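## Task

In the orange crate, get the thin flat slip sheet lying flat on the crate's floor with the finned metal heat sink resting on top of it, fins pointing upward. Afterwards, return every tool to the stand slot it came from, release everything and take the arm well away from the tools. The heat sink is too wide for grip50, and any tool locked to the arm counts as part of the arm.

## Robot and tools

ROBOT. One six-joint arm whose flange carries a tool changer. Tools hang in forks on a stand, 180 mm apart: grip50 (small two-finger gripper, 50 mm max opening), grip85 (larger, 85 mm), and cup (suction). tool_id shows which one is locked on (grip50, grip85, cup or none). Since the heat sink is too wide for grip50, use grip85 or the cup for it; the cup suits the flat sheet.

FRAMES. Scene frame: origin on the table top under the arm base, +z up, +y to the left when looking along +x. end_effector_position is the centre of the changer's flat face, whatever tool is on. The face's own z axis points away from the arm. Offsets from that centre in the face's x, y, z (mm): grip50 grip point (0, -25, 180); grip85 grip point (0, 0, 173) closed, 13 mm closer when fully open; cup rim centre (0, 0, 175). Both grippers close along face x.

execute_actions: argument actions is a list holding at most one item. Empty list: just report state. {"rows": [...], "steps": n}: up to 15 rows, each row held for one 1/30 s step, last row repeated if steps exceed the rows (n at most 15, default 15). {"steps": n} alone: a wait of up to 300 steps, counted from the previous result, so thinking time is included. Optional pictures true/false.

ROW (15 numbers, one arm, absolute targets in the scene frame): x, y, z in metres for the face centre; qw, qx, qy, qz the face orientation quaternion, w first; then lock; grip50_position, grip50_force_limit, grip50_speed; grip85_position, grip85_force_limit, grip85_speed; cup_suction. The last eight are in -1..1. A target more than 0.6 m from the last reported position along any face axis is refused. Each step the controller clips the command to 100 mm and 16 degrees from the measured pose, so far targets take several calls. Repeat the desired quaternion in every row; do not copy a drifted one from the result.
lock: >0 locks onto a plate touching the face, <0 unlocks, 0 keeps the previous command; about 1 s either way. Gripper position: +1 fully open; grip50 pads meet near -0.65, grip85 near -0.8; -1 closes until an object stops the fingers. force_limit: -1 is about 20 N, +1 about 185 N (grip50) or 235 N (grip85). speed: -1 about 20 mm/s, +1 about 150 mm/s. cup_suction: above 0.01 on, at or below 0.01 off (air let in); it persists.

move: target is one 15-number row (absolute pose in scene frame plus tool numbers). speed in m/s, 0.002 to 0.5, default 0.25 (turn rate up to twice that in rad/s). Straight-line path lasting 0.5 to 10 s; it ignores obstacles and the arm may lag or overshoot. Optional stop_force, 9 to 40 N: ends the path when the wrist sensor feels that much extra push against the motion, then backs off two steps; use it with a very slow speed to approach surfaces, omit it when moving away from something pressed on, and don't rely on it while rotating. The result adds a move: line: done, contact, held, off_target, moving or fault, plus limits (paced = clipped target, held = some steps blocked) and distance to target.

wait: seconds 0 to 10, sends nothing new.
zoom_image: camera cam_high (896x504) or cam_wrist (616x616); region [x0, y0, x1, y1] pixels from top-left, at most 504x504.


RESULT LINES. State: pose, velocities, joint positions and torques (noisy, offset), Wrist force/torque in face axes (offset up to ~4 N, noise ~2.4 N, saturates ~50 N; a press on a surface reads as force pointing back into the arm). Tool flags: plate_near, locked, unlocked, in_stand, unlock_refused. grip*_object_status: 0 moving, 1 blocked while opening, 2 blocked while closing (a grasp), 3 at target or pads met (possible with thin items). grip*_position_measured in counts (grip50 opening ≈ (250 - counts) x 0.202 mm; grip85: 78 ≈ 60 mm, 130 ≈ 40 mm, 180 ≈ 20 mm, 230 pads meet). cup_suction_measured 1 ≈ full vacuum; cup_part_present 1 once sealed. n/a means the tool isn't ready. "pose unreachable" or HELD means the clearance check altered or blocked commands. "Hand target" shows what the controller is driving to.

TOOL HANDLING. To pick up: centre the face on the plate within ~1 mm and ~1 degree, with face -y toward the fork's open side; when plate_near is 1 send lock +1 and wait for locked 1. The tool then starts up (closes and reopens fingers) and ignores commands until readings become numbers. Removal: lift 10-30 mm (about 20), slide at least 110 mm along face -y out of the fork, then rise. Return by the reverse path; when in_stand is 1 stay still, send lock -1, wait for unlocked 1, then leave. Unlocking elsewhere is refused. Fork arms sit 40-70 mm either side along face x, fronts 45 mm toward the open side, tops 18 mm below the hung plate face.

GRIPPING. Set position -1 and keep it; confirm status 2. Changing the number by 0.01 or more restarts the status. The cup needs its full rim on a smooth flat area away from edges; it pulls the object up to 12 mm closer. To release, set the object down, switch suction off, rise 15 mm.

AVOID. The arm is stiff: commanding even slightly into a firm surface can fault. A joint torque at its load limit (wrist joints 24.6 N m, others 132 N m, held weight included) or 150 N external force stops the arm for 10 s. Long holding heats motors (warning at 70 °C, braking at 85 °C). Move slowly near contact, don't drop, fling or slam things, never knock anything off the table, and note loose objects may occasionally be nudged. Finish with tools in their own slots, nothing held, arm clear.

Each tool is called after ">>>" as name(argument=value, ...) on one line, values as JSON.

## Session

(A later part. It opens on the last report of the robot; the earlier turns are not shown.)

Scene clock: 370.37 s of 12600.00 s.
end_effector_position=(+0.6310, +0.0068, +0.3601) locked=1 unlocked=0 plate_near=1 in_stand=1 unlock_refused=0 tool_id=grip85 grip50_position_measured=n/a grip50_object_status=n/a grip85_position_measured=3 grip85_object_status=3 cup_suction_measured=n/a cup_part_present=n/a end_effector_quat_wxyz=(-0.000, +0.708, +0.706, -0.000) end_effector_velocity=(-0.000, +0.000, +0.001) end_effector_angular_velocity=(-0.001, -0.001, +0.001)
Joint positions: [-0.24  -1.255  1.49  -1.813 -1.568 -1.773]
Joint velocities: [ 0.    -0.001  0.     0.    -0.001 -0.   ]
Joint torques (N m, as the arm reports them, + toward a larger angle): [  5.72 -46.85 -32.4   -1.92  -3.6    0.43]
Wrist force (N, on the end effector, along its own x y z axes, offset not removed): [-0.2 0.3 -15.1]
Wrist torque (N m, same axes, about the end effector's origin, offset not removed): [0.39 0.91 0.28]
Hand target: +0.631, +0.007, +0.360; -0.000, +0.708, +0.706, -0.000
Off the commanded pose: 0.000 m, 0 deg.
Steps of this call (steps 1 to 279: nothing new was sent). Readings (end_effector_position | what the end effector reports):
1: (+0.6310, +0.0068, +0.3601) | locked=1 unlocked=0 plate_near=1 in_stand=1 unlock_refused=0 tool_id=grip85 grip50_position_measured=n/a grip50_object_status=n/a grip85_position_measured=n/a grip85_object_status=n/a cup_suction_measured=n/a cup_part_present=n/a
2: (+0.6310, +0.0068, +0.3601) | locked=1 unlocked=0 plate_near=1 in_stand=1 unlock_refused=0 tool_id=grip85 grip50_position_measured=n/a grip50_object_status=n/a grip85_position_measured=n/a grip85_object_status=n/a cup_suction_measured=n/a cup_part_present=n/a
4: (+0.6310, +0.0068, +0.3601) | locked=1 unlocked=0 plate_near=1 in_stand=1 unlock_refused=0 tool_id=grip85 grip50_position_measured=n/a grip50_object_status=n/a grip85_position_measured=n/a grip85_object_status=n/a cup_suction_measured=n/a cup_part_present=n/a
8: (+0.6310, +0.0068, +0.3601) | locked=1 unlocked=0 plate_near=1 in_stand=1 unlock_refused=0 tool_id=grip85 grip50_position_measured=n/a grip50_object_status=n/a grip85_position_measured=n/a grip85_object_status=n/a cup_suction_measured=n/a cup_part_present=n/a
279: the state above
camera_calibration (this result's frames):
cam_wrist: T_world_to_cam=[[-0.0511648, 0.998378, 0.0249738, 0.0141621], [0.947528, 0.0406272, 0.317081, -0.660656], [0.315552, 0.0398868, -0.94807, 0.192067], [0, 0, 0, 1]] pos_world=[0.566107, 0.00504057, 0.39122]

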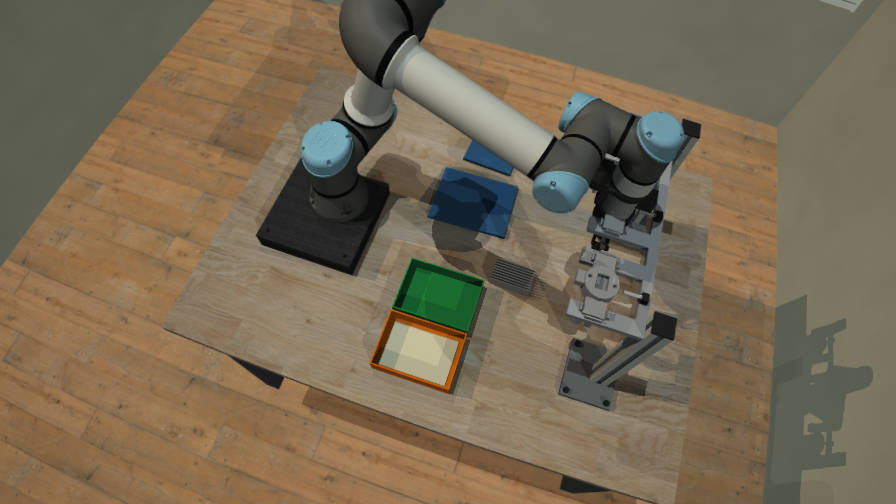

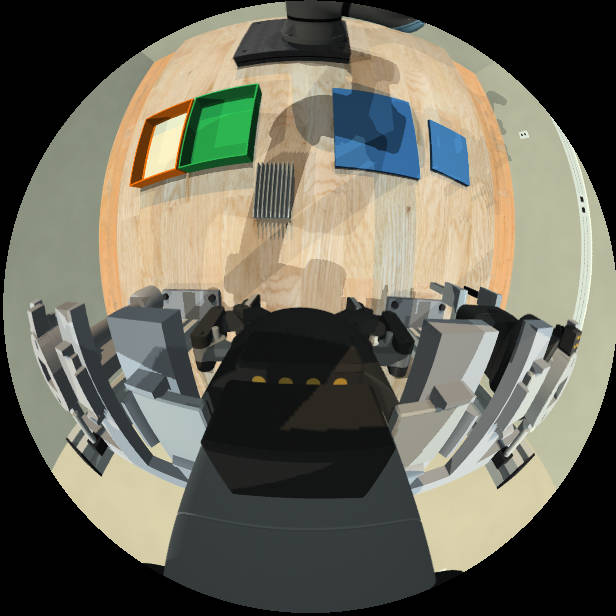

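>>> zoom_image(camera="cam_high", region=[360, 240, 560, 400])

>>> zoom_image(camera="cam_wrist", region=[120, 70, 320, 240])

Region (360, 240, 560, 400) of cam_high's 896x504 image, scaled by 2.520, with more detail than that image has; it fills the top 403 rows of this view, and the rest is white.

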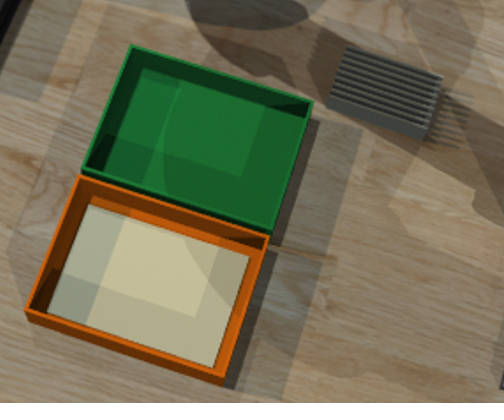

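Region (120, 70, 320, 240) of cam_wrist's 616x616 image, scaled by 2.520, with more detail than that image has; it fills the top 428 rows of this view, and the rest is white.

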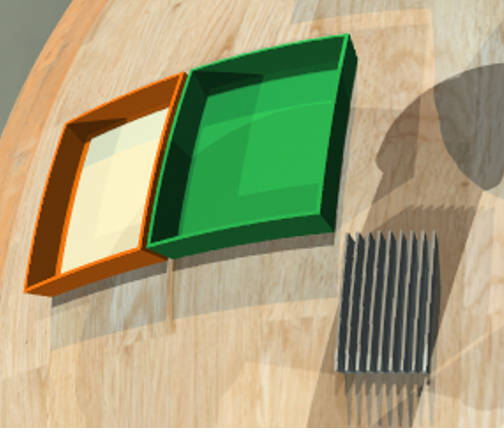

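>>> move(target=[0.6310,0.0068,0.380,0,0.7080,0.7062,0,0,0,0,0,1,-0.5,1,0], speed=0.08)

>>> move(target=[0.513,0.0071,0.380,0,0.7080,0.7062,0,0,0,0,0,1,-0.5,1,0], speed=0.25)

>>> move(target=[0.485,-0.050,0.235,0,0.7080,0.7062,0,0,0,0,0,1,-0.5,1,0], speed=0.3)

Scene clock: 384.90 s of 12600.00 s.
end_effector_position=(+0.6310, +0.0068, +0.3798) locked=1 unlocked=0 plate_near=1 in_stand=0 unlock_refused=0 tool_id=grip85 grip50_position_measured=n/a grip50_object_status=n/a grip85_position_measured=3 grip85_object_status=3 cup_suction_measured=n/a cup_part_present=n/a end_effector_quat_wxyz=(+0.000, +0.708, +0.706, -0.000) end_effector_velocity=(+0.000, +0.000, +0.003) end_effector_angular_velocity=(-0.001, -0.001, +0.001)
Joint positions: [-0.24  -1.265  1.452 -1.765 -1.568 -1.773]
Joint velocities: [ 0.    -0.001 -0.005  0.005 -0.    -0.001]
Joint torques (N m, as the arm reports them, + toward a larger angle): [ -6.43 -54.35 -40.33  -2.78   0.59  -2.4 ]
Wrist force (N, on the end effector, along its own x y z axes, offset not removed): [0.3 -0.1 -1.1]
Wrist torque (N m, same axes, about the end effector's origin, offset not removed): [0.22 0.00 0.19]
Hand target: +0.631, +0.007, +0.380; +0.000, +0.708, +0.706, +0.000
Off the commanded pose: 0.000 m, 0 deg.
move: done
camera_calibration (this result's frames):
cam_wrist: T_world_to_cam=[[-0.0511803, 0.998379, 0.0248819, 0.0137263], [0.947528, 0.0406712, 0.317076, -0.666912], [0.31555, 0.0398044, -0.948074, 0.210733], [0, 0, 0, 1]] pos_world=[0.566123, 0.00503196, 0.41091]

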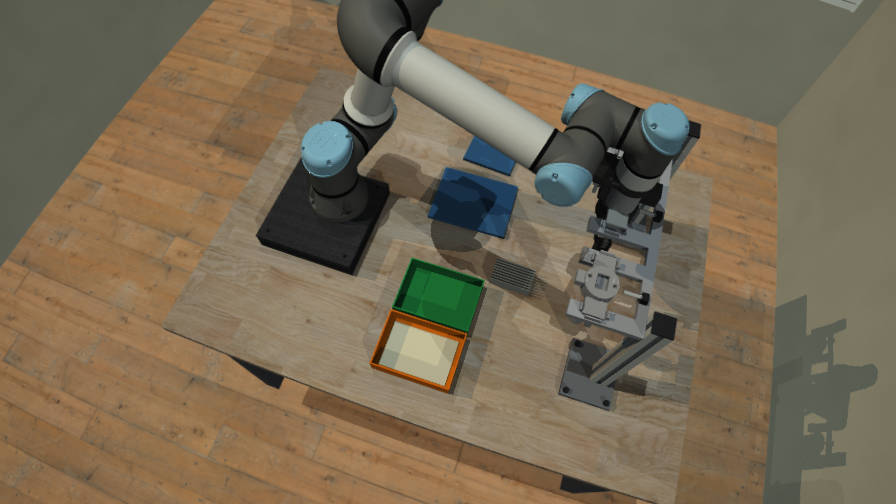

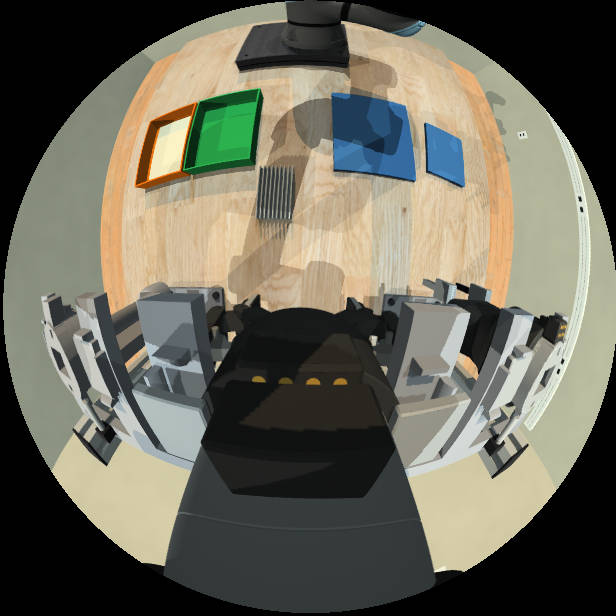

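Scene clock: 386.03 s of 12600.00 s.
end_effector_position=(+0.5132, +0.0072, +0.3801) locked=1 unlocked=0 plate_near=1 in_stand=0 unlock_refused=0 tool_id=grip85 grip50_position_measured=n/a grip50_object_status=n/a grip85_position_measured=3 grip85_object_status=3 cup_suction_measured=n/a cup_part_present=n/a end_effector_quat_wxyz=(-0.000, +0.708, +0.706, +0.000) end_effector_velocity=(-0.002, +0.000, +0.000) end_effector_angular_velocity=(+0.000, -0.000, -0.001)
Joint positions: [-0.288 -1.545  1.784 -1.817 -1.567 -1.821]
Joint velocities: [-0.001 -0.006  0.006  0.     0.     0.   ]
Joint torques (N m, as the arm reports them, + toward a larger angle): [ -6.03 -40.18 -24.19  -5.49   2.66  -2.41]
Wrist force (N, on the end effector, along its own x y z axes, offset not removed): [-1.8 -0.3 0.3]
Wrist torque (N m, same axes, about the end effector's origin, offset not removed): [0.13 0.08 0.17]
Hand target: +0.513, +0.007, +0.380; -0.000, +0.708, +0.706, +0.000
Off the commanded pose: 0.000 m, 0 deg.
move: done
camera_calibration (this result's frames):
cam_wrist: T_world_to_cam=[[-0.051158, 0.998376, 0.0250796, 0.00723737], [0.947512, 0.0405851, 0.317134, -0.555388], [0.315601, 0.0399872, -0.948049, 0.248108], [0, 0, 0, 1]] pos_world=[0.448304, 0.00539372, 0.41117]

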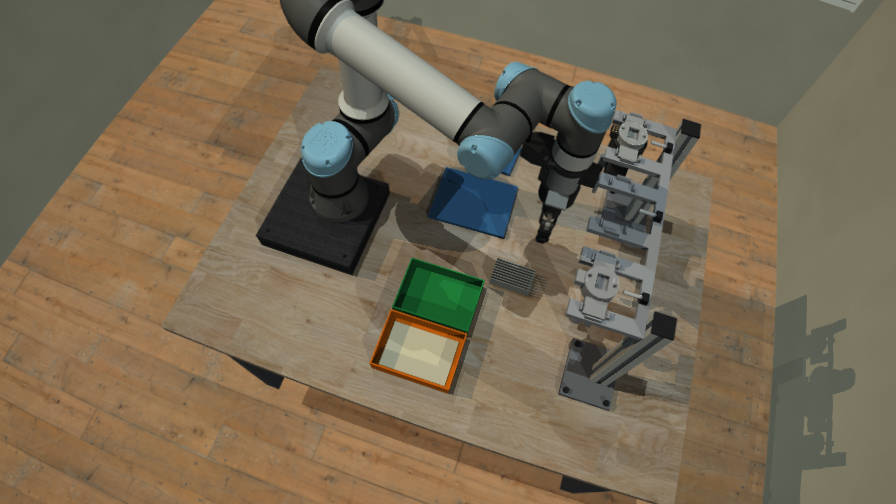

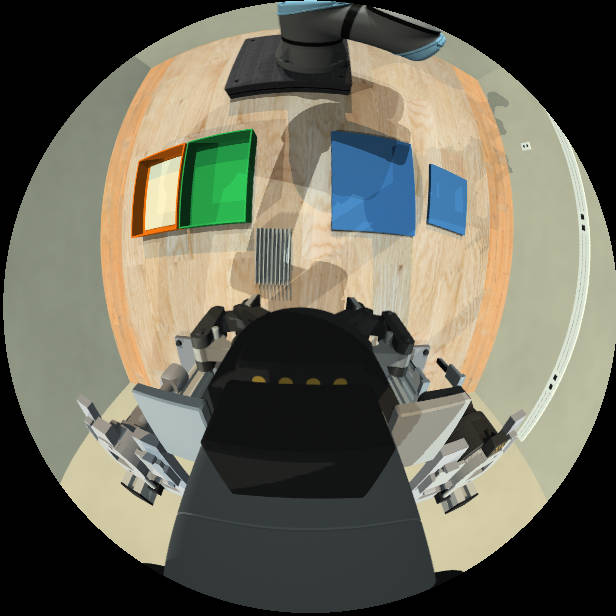

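Scene clock: 387.23 s of 12600.00 s.
end_effector_position=(+0.4848, -0.0498, +0.2352) locked=1 unlocked=0 plate_near=1 in_stand=0 unlock_refused=0 tool_id=grip85 grip50_position_measured=n/a grip50_object_status=n/a grip85_position_measured=3 grip85_object_status=3 cup_suction_measured=n/a cup_part_present=n/a end_effector_quat_wxyz=(-0.000, +0.708, +0.706, +0.000) end_effector_velocity=(+0.000, -0.001, -0.001) end_effector_angular_velocity=(-0.000, -0.002, -0.000)
Joint positions: [-0.418 -1.447  2.09  -2.22  -1.566 -1.951]
Joint velocities: [-0.002  0.002  0.003 -0.007  0.001 -0.002]
Joint torques (N m, as the arm reports them, + toward a larger angle): [ -5.65 -24.26 -18.97  -5.44   2.29  -2.56]
Wrist force (N, on the end effector, along its own x y z axes, offset not removed): [-0.4 -0.1 -0.7]
Wrist torque (N m, same axes, about the end effector's origin, offset not removed): [0.15 -0.05 0.13]
Hand target: +0.485, -0.050, +0.235; +0.000, +0.708, +0.706, +0.000
Off the commanded pose: 0.000 m, 0 deg.
move: done
camera_calibration (this result's frames):
cam_wrist: T_world_to_cam=[[-0.0511609, 0.998371, 0.0252752, 0.0662496], [0.947463, 0.0405196, 0.317289, -0.480301], [0.315748, 0.0401801, -0.947992, 0.121977], [0, 0, 0, 1]] pos_world=[0.419942, -0.0515811, 0.266353]

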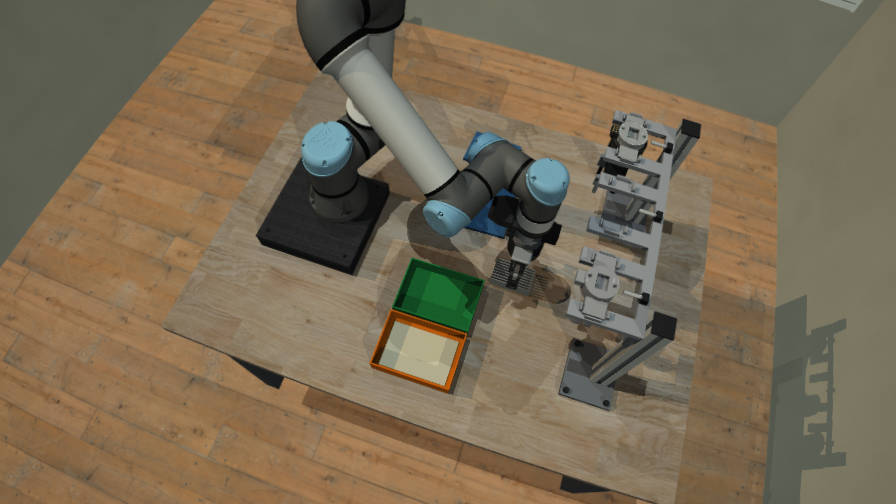

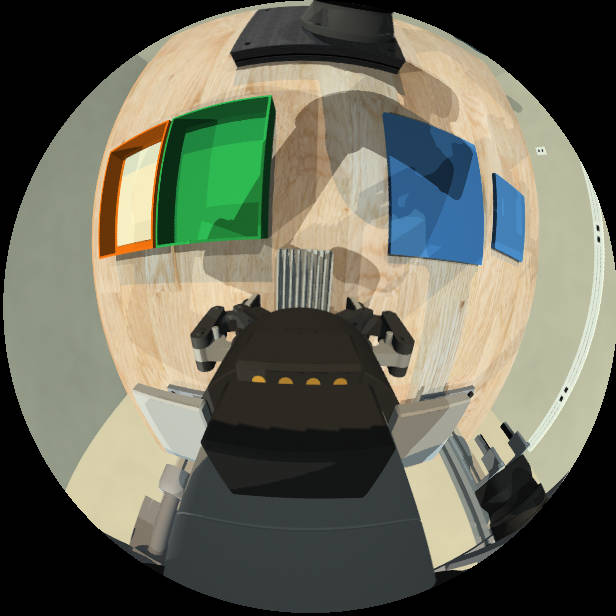

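Centered. Descend and grip.

>>> move(target=[0.485,-0.050,0.194,0,0.7080,0.7062,0,0,0,0,0,1,-0.5,1,0], speed=0.1)

>>> move(target=[0.485,-0.050,0.194,0,0.7080,0.7062,0,0,0,0,0,-1,-0.5,-0.4,0], speed=0.05)

Scene clock: 392.37 s of 12600.00 s.
end_effector_position=(+0.4849, -0.0500, +0.1943) locked=1 unlocked=0 plate_near=1 in_stand=0 unlock_refused=0 tool_id=grip85 grip50_position_measured=n/a grip50_object_status=n/a grip85_position_measured=3 grip85_object_status=3 cup_suction_measured=n/a cup_part_present=n/a end_effector_quat_wxyz=(-0.000, +0.708, +0.706, -0.000) end_effector_velocity=(+0.001, -0.000, -0.001) end_effector_angular_velocity=(-0.002, -0.004, +0.001)
Joint positions: [-0.418 -1.373  2.136 -2.34  -1.566 -1.951]
Joint velocities: [ 0.001  0.003  0.001 -0.008 -0.    -0.001]
Joint torques (N m, as the arm reports them, + toward a larger angle): [  8.2  -23.34 -18.08  -5.45  -2.83   2.31]
Wrist force (N, on the end effector, along its own x y z axes, offset not removed): [0.1 -0.4 1.0]
Wrist torque (N m, same axes, about the end effector's origin, offset not removed): [0.13 0.02 0.25]
Hand target: +0.485, -0.050, +0.194; -0.000, +0.708, +0.706, -0.000
Off the commanded pose: 0.000 m, 0 deg.
move: done
camera_calibration (this result's frames):
cam_wrist: T_world_to_cam=[[-0.0511246, 0.998379, 0.0250007, 0.0675099], [0.947542, 0.0405822, 0.317044, -0.467359], [0.315516, 0.039898, -0.948081, 0.0832278], [0, 0, 0, 1]] pos_world=[0.420034, -0.0517546, 0.225392]

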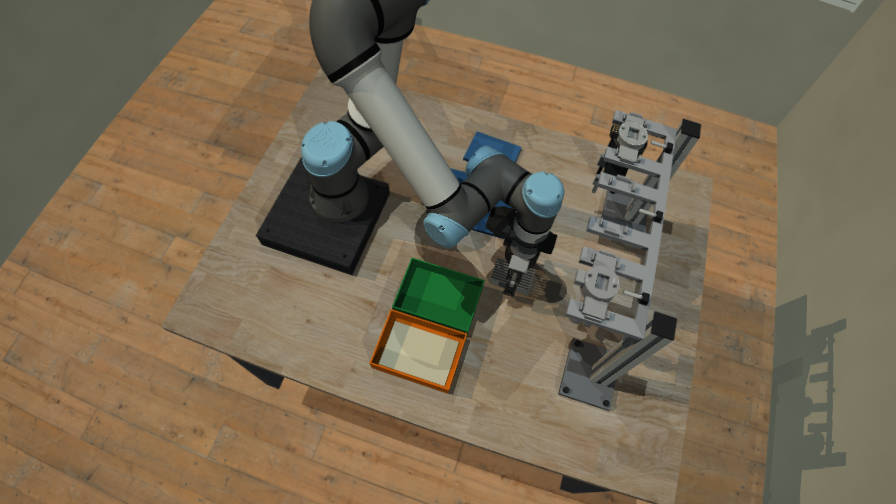

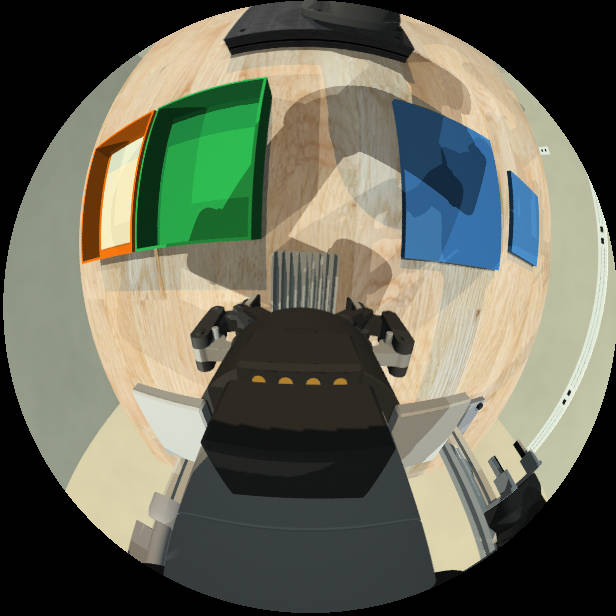

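Scene clock: 393.17 s of 12600.00 s.
end_effector_position=(+0.4850, -0.0500, +0.1941) locked=1 unlocked=0 plate_near=1 in_stand=0 unlock_refused=0 tool_id=grip85 grip50_position_measured=n/a grip50_object_status=n/a grip85_position_measured=80 grip85_object_status=2 cup_suction_measured=n/a cup_part_present=n/a end_effector_quat_wxyz=(+0.000, +0.708, +0.706, +0.000) end_effector_velocity=(-0.000, -0.000, -0.001) end_effector_angular_velocity=(+0.000, +0.002, -0.000)
Joint positions: [-0.418 -1.373  2.136 -2.341 -1.566 -1.951]
Joint velocities: [-0.     0.002  0.001 -0.001 -0.001 -0.   ]
Joint torques (N m, as the arm reports them, + toward a larger angle): [  8.19 -14.74 -17.71  -4.07  -2.84   2.03]
Wrist force (N, on the end effector, along its own x y z axes, offset not removed): [-0.5 -6.1 -32.3]
Wrist torque (N m, same axes, about the end effector's origin, offset not removed): [1.10 0.64 0.22]
Hand target: +0.485, -0.050, +0.194; +0.000, +0.708, +0.706, -0.000
Off the commanded pose: 0.000 m, 0 deg.
move: done
camera_calibration (this result's frames):
cam_wrist: T_world_to_cam=[[-0.0511681, 0.99838, 0.0249012, 0.0675669], [0.94748, 0.0406475, 0.317221, -0.46738], [0.315694, 0.0398249, -0.948025, 0.0829106], [0, 0, 0, 1]] pos_world=[0.420116, -0.0517615, 0.225181]

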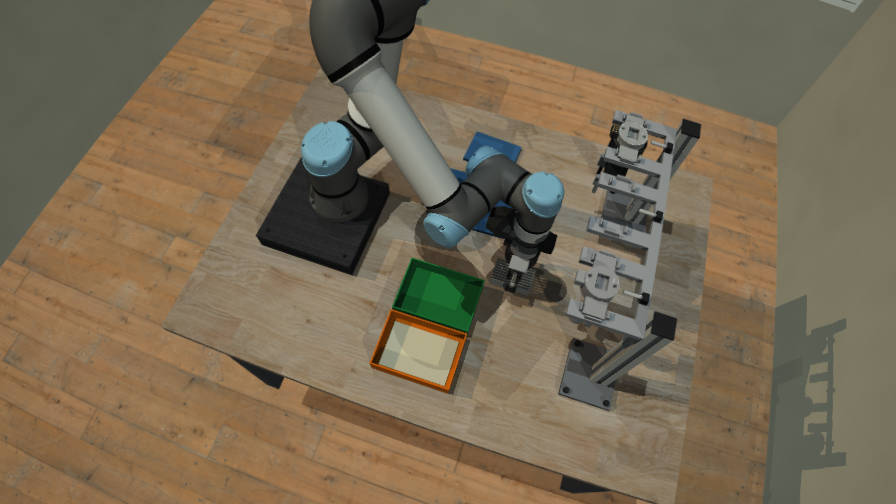

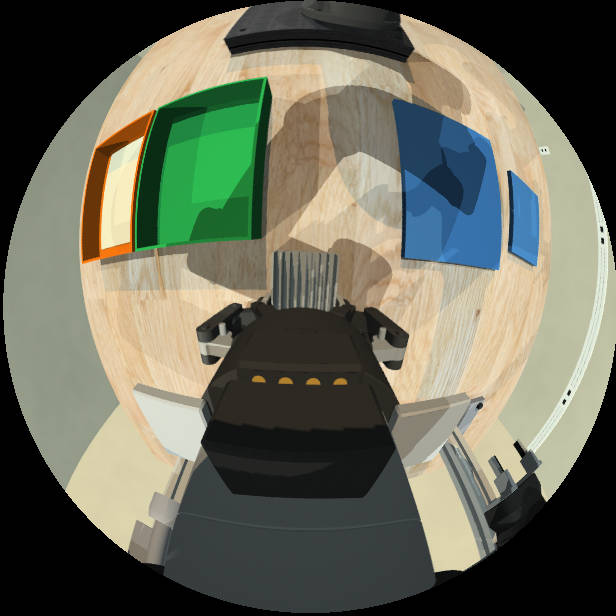

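>>> move(target=[0.485,-0.050,0.250,0,0.7080,0.7062,0,0,0,0,0,-1,-0.5,-0.4,0], speed=0.12)

>>> move(target=[0.3308,-0.3045,0.250,0,0.7060,0.7082,0,0,0,0,0,-1,-0.5,-0.4,0], speed=0.3)

Scene clock: 399.57 s of 12600.00 s.
end_effector_position=(+0.4851, -0.0500, +0.2497) locked=1 unlocked=0 plate_near=1 in_stand=0 unlock_refused=0 tool_id=grip85 grip50_position_measured=n/a grip50_object_status=n/a grip85_position_measured=80 grip85_object_status=2 cup_suction_measured=n/a cup_part_present=n/a end_effector_quat_wxyz=(+0.000, +0.708, +0.706, +0.000) end_effector_velocity=(-0.000, -0.000, +0.002) end_effector_angular_velocity=(-0.000, +0.002, -0.001)
Joint positions: [-0.418 -1.47   2.07  -2.178 -1.566 -1.951]
Joint velocities: [-0.    -0.002 -0.003  0.007 -0.001  0.   ]
Joint torques (N m, as the arm reports them, + toward a larger angle): [ -5.4  -42.23 -35.22  -2.9   -0.91  -2.41]
Wrist force (N, on the end effector, along its own x y z axes, offset not removed): [-1.1 -1.3 2.0]
Wrist torque (N m, same axes, about the end effector's origin, offset not removed): [0.12 0.00 0.25]
Hand target: +0.485, -0.050, +0.250; +0.000, +0.708, +0.706, +0.000
Off the commanded pose: 0.000 m, 0 deg.
move: done
camera_calibration (this result's frames):
cam_wrist: T_world_to_cam=[[-0.0511755, 0.998378, 0.0249456, 0.0661903], [0.947514, 0.0406446, 0.317122, -0.48508], [0.315593, 0.0398652, -0.948057, 0.135737], [0, 0, 0, 1]] pos_world=[0.420169, -0.0517782, 0.280865]

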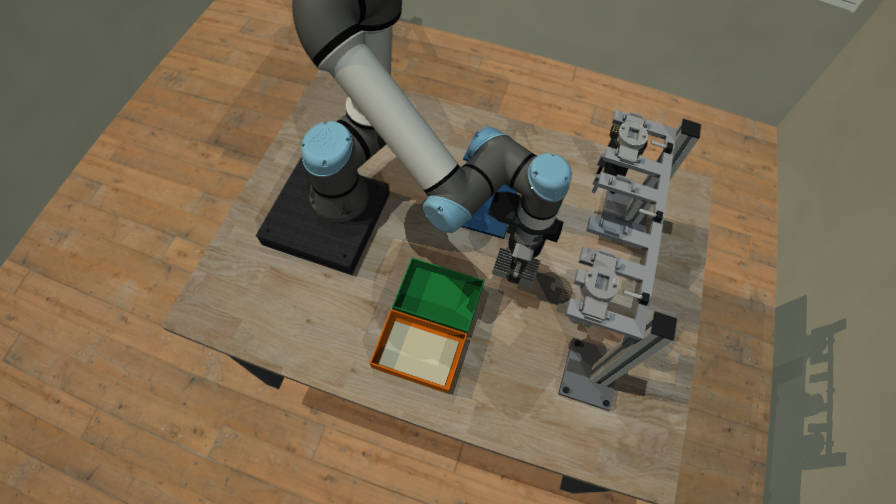

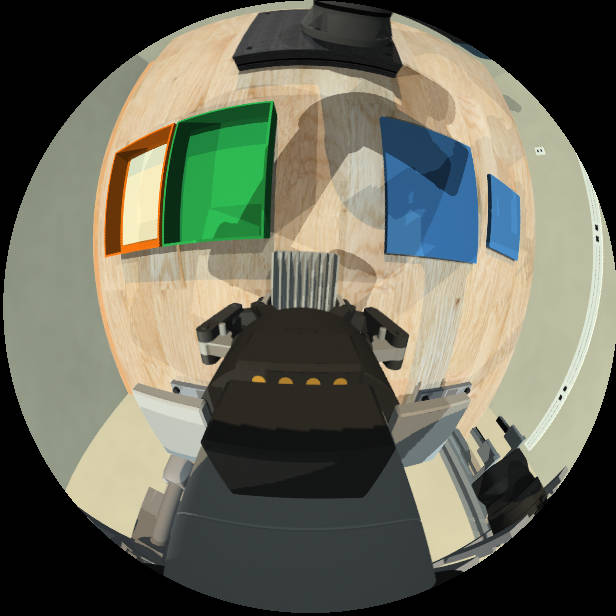

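Scene clock: 401.23 s of 12600.00 s.
end_effector_position=(+0.3312, -0.3041, +0.2500) locked=1 unlocked=0 plate_near=1 in_stand=0 unlock_refused=0 tool_id=grip85 grip50_position_measured=n/a grip50_object_status=n/a grip85_position_measured=80 grip85_object_status=2 cup_suction_measured=n/a cup_part_present=n/a end_effector_quat_wxyz=(+0.000, +0.706, +0.708, +0.001) end_effector_velocity=(-0.000, -0.002, -0.000) end_effector_angular_velocity=(+0.001, -0.000, -0.000)
Joint positions: [-1.086 -1.556  2.166 -2.184 -1.561 -2.625]
Joint velocities: [-0.003  0.002 -0.002  0.     0.001 -0.003]
Joint torques (N m, as the arm reports them, + toward a larger angle): [ -5.51 -19.42 -37.01  -3.15   2.57  -2.58]
Wrist force (N, on the end effector, along its own x y z axes, offset not removed): [0.5 -1.2 2.9]
Wrist torque (N m, same axes, about the end effector's origin, offset not removed): [0.03 -0.04 0.18]
Hand target: +0.331, -0.304, +0.250; +0.000, +0.706, +0.708, +0.001
Off the commanded pose: 0.001 m, 0 deg.
move: done
camera_calibration (this result's frames):
cam_wrist: T_world_to_cam=[[-0.0568298, 0.998056, 0.0255818, 0.313622], [0.946626, 0.045723, 0.319075, -0.327663], [0.317285, 0.0423493, -0.947384, 0.194739], [0, 0, 0, 1]] pos_world=[0.26621, -0.306278, 0.281019]

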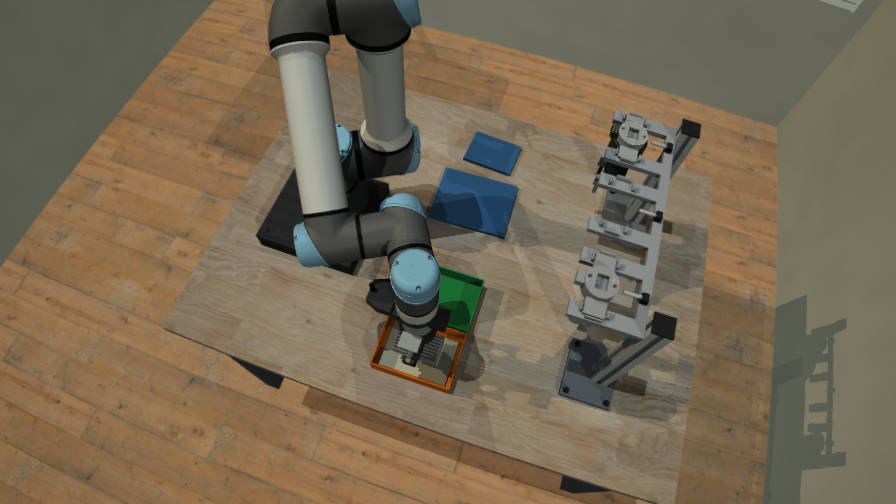

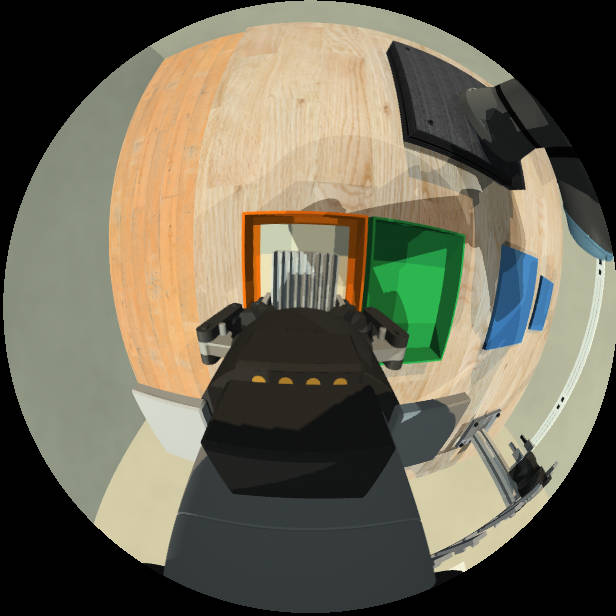

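>>> move(target=[0.3308,-0.3045,0.2025,0,0.7060,0.7082,0,0,0,0,0,-1,-0.5,-0.4,0], speed=0.1)

>>> move(target=[0.3308,-0.3045,0.195,0,0.7060,0.7082,0,0,0,0,0,-1,-0.5,-0.4,0], speed=0.006, stop_force=10)

Scene clock: 404.77 s of 12600.00 s.
end_effector_position=(+0.3308, -0.3044, +0.2027) locked=1 unlocked=0 plate_near=1 in_stand=0 unlock_refused=0 tool_id=grip85 grip50_position_measured=n/a grip50_object_status=n/a grip85_position_measured=80 grip85_object_status=2 cup_suction_measured=n/a cup_part_present=n/a end_effector_quat_wxyz=(-0.000, +0.706, +0.708, +0.000) end_effector_velocity=(+0.001, -0.000, -0.002) end_effector_angular_velocity=(-0.002, -0.000, +0.001)
Joint positions: [-1.086 -1.468  2.227 -2.332 -1.563 -2.624]
Joint velocities: [ 0.001  0.004  0.001 -0.007 -0.001  0.   ]
Joint torques (N m, as the arm reports them, + toward a larger angle): [  8.35 -21.65 -18.71  -5.78  -2.82   2.24]
Wrist force (N, on the end effector, along its own x y z axes, offset not removed): [-0.2 0.1 2.3]
Wrist torque (N m, same axes, about the end effector's origin, offset not removed): [0.08 0.02 0.16]
Hand target: +0.331, -0.304, +0.203; -0.000, +0.706, +0.708, -0.000
Off the commanded pose: 0.000 m, 0 deg.
move: done
camera_calibration (this result's frames):
cam_wrist: T_world_to_cam=[[-0.0568025, 0.998072, 0.0250174, 0.315219], [0.947288, 0.0459648, 0.317069, -0.311911], [0.315308, 0.041709, -0.948073, 0.150661], [0, 0, 0, 1]] pos_world=[0.26587, -0.306558, 0.233849]

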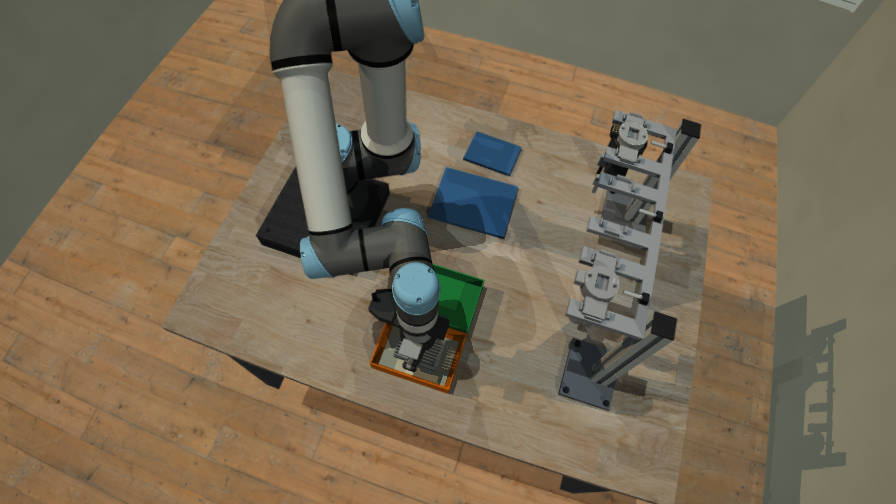

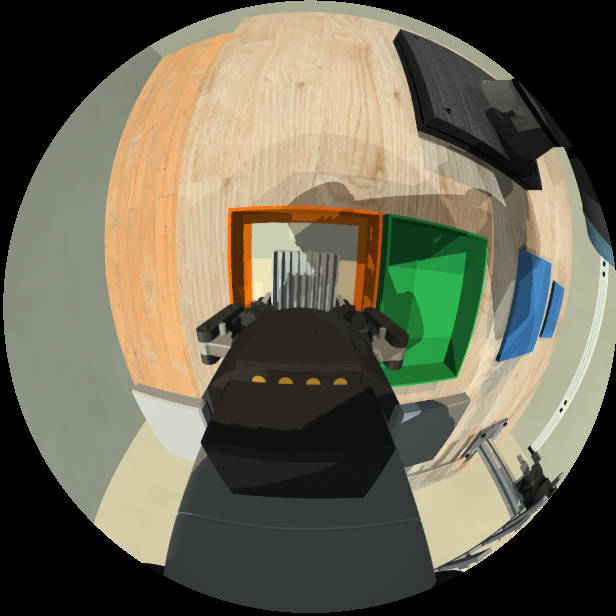

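Scene clock: 405.77 s of 12600.00 s.
end_effector_position=(+0.3308, -0.3044, +0.1989) locked=1 unlocked=0 plate_near=1 in_stand=0 unlock_refused=0 tool_id=grip85 grip50_position_measured=n/a grip50_object_status=n/a grip85_position_measured=80 grip85_object_status=2 cup_suction_measured=n/a cup_part_present=n/a end_effector_quat_wxyz=(-0.000, +0.706, +0.708, +0.000) end_effector_velocity=(-0.000, +0.000, +0.001) end_effector_angular_velocity=(+0.002, +0.002, +0.000)
Joint positions: [-1.086 -1.461  2.231 -2.344 -1.563 -2.624]
Joint velocities: [ 0.    -0.003 -0.002  0.007 -0.001  0.   ]
Joint torques (N m, as the arm reports them, + toward a larger angle): [  7.41 -25.69 -18.49   1.42  -2.82   1.96]
Wrist force (N, on the end effector, along its own x y z axes, offset not removed): [-4.5 3.4 -31.0]
Wrist torque (N m, same axes, about the end effector's origin, offset not removed): [-0.40 -0.43 0.15]
Hand target: +0.331, -0.304, +0.199; +0.000, +0.706, +0.708, -0.000
Off the commanded pose: 0.004 m, 0 deg.
move: contact
camera_calibration (this result's frames):
cam_wrist: T_world_to_cam=[[-0.0568255, 0.99807, 0.0250331, 0.315324], [0.947292, 0.0459823, 0.317053, -0.31072], [0.31529, 0.0417304, -0.948077, 0.147073], [0, 0, 0, 1]] pos_world=[0.26589, -0.306566, 0.230058]

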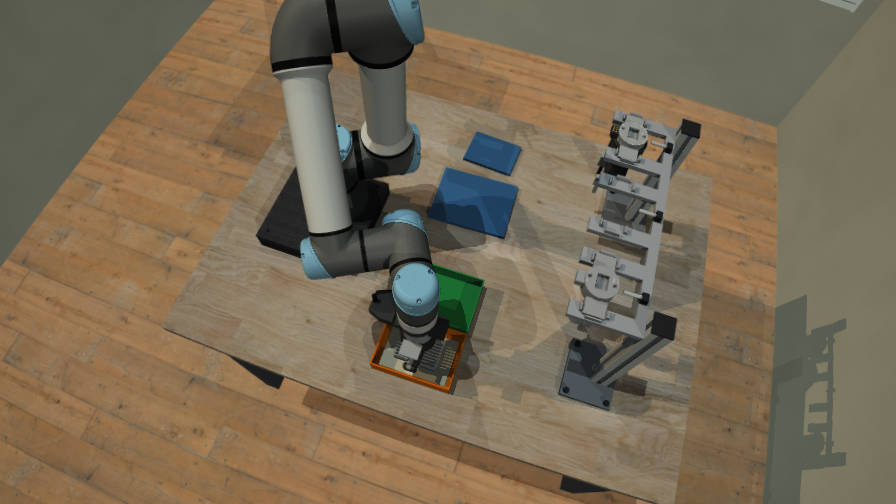

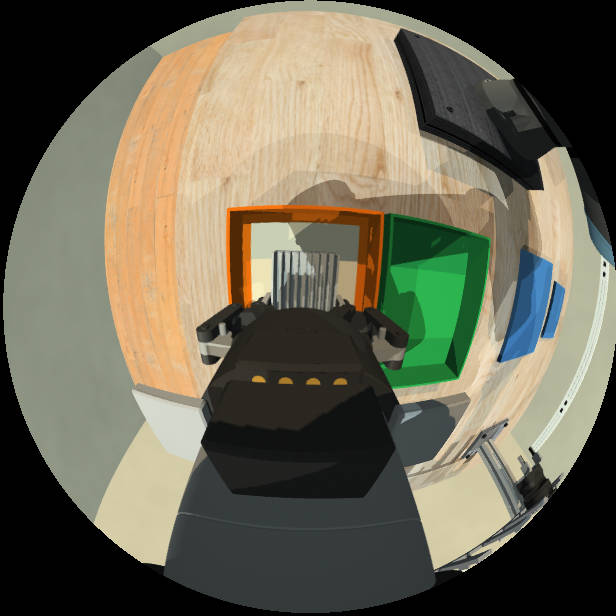

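>>> execute_actions(actions=[{"rows": [[0.3308,-0.3045,0.1992,0,0.7060,0.7082,0,0,0,0,0,0.68,-0.5,0,0]], "steps": 10}], pictures=false)

>>> move(target=[0.3308,-0.3045,0.245,0,0.7060,0.7082,0,0,0,0,0,0.68,-0.5,0,0], speed=0.15)

>>> move(target=[0.513,0.0071,0.380,0,0.7080,0.7062,0,0,0,0,0,1,-0.5,0,0], speed=0.35)

Scene clock: 410.03 s of 12600.00 s.
end_effector_position=(+0.3308, -0.3045, +0.1992) locked=1 unlocked=0 plate_near=1 in_stand=0 unlock_refused=0 tool_id=grip85 grip50_position_measured=n/a grip50_object_status=n/a grip85_position_measured=44 grip85_object_status=0 cup_suction_measured=n/a cup_part_present=n/a end_effector_quat_wxyz=(+0.000, +0.706, +0.708, -0.000) end_effector_velocity=(-0.000, -0.000, +0.000) end_effector_angular_velocity=(-0.001, +0.000, -0.000)
Joint positions: [-1.086 -1.461  2.231 -2.343 -1.563 -2.624]
Joint velocities: [-0.001 -0.001 -0.     0.    -0.001 -0.   ]
Joint torques (N m, as the arm reports them, + toward a larger angle): [ -5.99 -22.45 -33.36  -5.75  -2.68  -1.17]
Wrist force (N, on the end effector, along its own x y z axes, offset not removed): [0.6 1.1 1.1]
Wrist torque (N m, same axes, about the end effector's origin, offset not removed): [0.17 0.00 0.19]
Hand target: +0.331, -0.305, +0.199; +0.000, +0.706, +0.708, +0.000
Off the commanded pose: 0.000 m, 0 deg.
Steps of this call (steps 1 to 118: nothing new was sent; steps 119 to 128: all 10 steps of this action). Readings (end_effector_position | what the end effector reports):
119: (+0.3308, -0.3045, +0.1992) | locked=1 unlocked=0 plate_near=1 in_stand=0 unlock_refused=0 tool_id=grip85 grip50_position_measured=n/a grip50_object_status=n/a grip85_position_measured=80 grip85_object_status=0 cup_suction_measured=n/a cup_part_present=n/a
120: (+0.3308, -0.3045, +0.1992) | locked=1 unlocked=0 plate_near=1 in_stand=0 unlock_refused=0 tool_id=grip85 grip50_position_measured=n/a grip50_object_status=n/a grip85_position_measured=78 grip85_object_status=0 cup_suction_measured=n/a cup_part_present=n/a
122: (+0.3308, -0.3045, +0.1992) | locked=1 unlocked=0 plate_near=1 in_stand=0 unlock_refused=0 tool_id=grip85 grip50_position_measured=n/a grip50_object_status=n/a grip85_position_measured=67 grip85_object_status=0 cup_suction_measured=n/a cup_part_present=n/a
126: (+0.3308, -0.3045, +0.1992) | locked=1 unlocked=0 plate_near=1 in_stand=0 unlock_refused=0 tool_id=grip85 grip50_position_measured=n/a grip50_object_status=n/a grip85_position_measured=46 grip85_object_status=0 cup_suction_measured=n/a cup_part_present=n/a
128: the state above

Scene clock: 411.17 s of 12600.00 s.
end_effector_position=(+0.3308, -0.3045, +0.2447) locked=1 unlocked=0 plate_near=1 in_stand=0 unlock_refused=0 tool_id=grip85 grip50_position_measured=n/a grip50_object_status=n/a grip85_position_measured=44 grip85_object_status=3 cup_suction_measured=n/a cup_part_present=n/a end_effector_quat_wxyz=(+0.000, +0.706, +0.708, -0.000) end_effector_velocity=(+0.000, +0.000, +0.002) end_effector_angular_velocity=(+0.001, -0.001, +0.001)
Joint positions: [-1.087 -1.547  2.173 -2.199 -1.563 -2.625]
Joint velocities: [ 0.    -0.004 -0.003  0.008  0.001 -0.001]
Joint torques (N m, as the arm reports them, + toward a larger angle): [ -5.54 -34.3  -35.62  -3.1   -2.79  -2.39]
Wrist force (N, on the end effector, along its own x y z axes, offset not removed): [-0.2 1.0 0.2]
Wrist torque (N m, same axes, about the end effector's origin, offset not removed): [0.27 0.04 0.19]
Hand target: +0.331, -0.305, +0.245; +0.000, +0.706, +0.708, +0.000
Off the commanded pose: 0.000 m, 0 deg.
move: done
camera_calibration (this result's frames):
cam_wrist: T_world_to_cam=[[-0.0568106, 0.998074, 0.0249117, 0.314321], [0.947273, 0.046004, 0.317109, -0.325291], [0.315352, 0.0416133, -0.948062, 0.190409], [0, 0, 0, 1]] pos_world=[0.26595, -0.306674, 0.275842]

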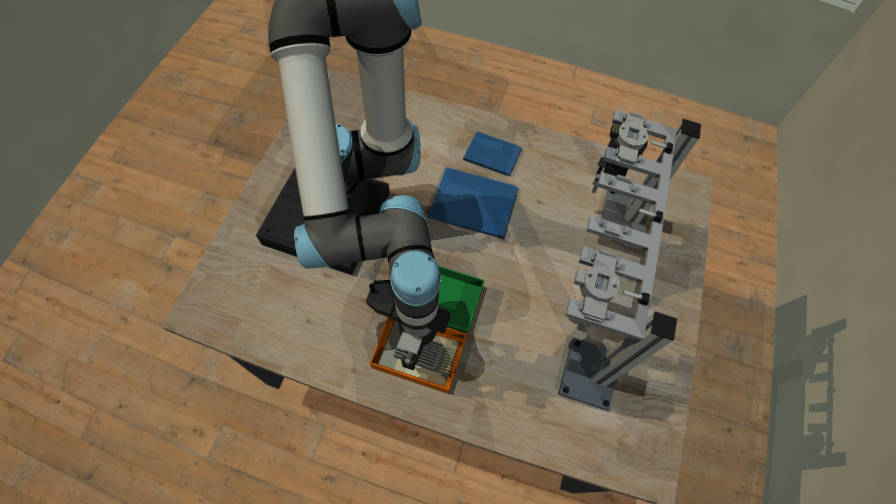

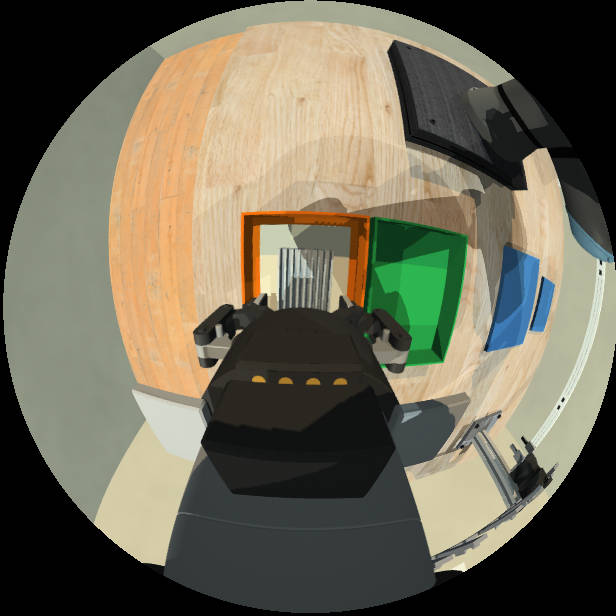

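Scene clock: 412.97 s of 12600.00 s.
end_effector_position=(+0.5127, +0.0067, +0.3798) locked=1 unlocked=0 plate_near=1 in_stand=0 unlock_refused=0 tool_id=grip85 grip50_position_measured=n/a grip50_object_status=n/a grip85_position_measured=3 grip85_object_status=3 cup_suction_measured=n/a cup_part_present=n/a end_effector_quat_wxyz=(-0.000, +0.708, +0.706, -0.001) end_effector_velocity=(+0.002, +0.001, +0.001) end_effector_angular_velocity=(+0.000, +0.001, -0.000)
Joint positions: [-0.288 -1.545  1.785 -1.816 -1.569 -1.821]
Joint velocities: [ 0.004  0.005 -0.007  0.004 -0.     0.004]
Joint torques (N m, as the arm reports them, + toward a larger angle): [  9.36 -24.73 -38.74  -3.09  -2.99   1.84]
Wrist force (N, on the end effector, along its own x y z axes, offset not removed): [0.6 0.3 0.7]
Wrist torque (N m, same axes, about the end effector's origin, offset not removed): [0.15 -0.06 0.17]
Hand target: +0.513, +0.007, +0.380; -0.000, +0.708, +0.706, -0.001
Off the commanded pose: 0.001 m, 0 deg.
move: done
camera_calibration (this result's frames):
cam_wrist: T_world_to_cam=[[-0.0511634, 0.998401, 0.0240469, 0.00811465], [0.948248, 0.0410094, 0.314873, -0.554345], [0.313383, 0.0389124, -0.948829, 0.249524], [0, 0, 0, 1]] pos_world=[0.447875, 0.00492213, 0.411108]

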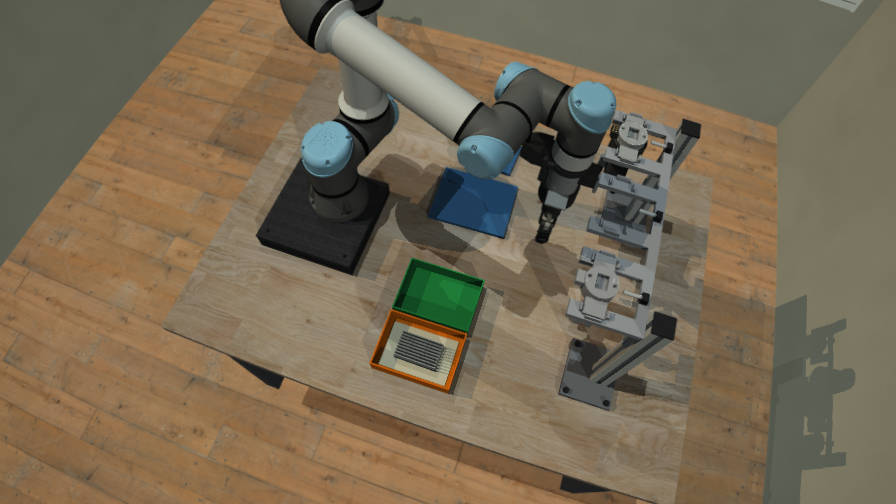

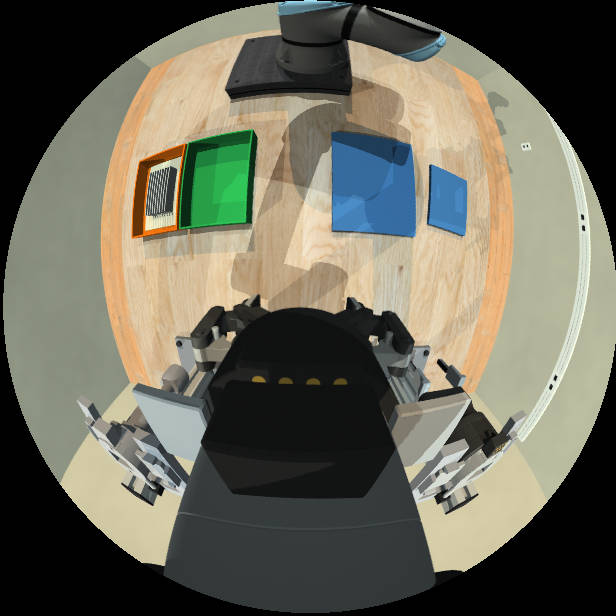

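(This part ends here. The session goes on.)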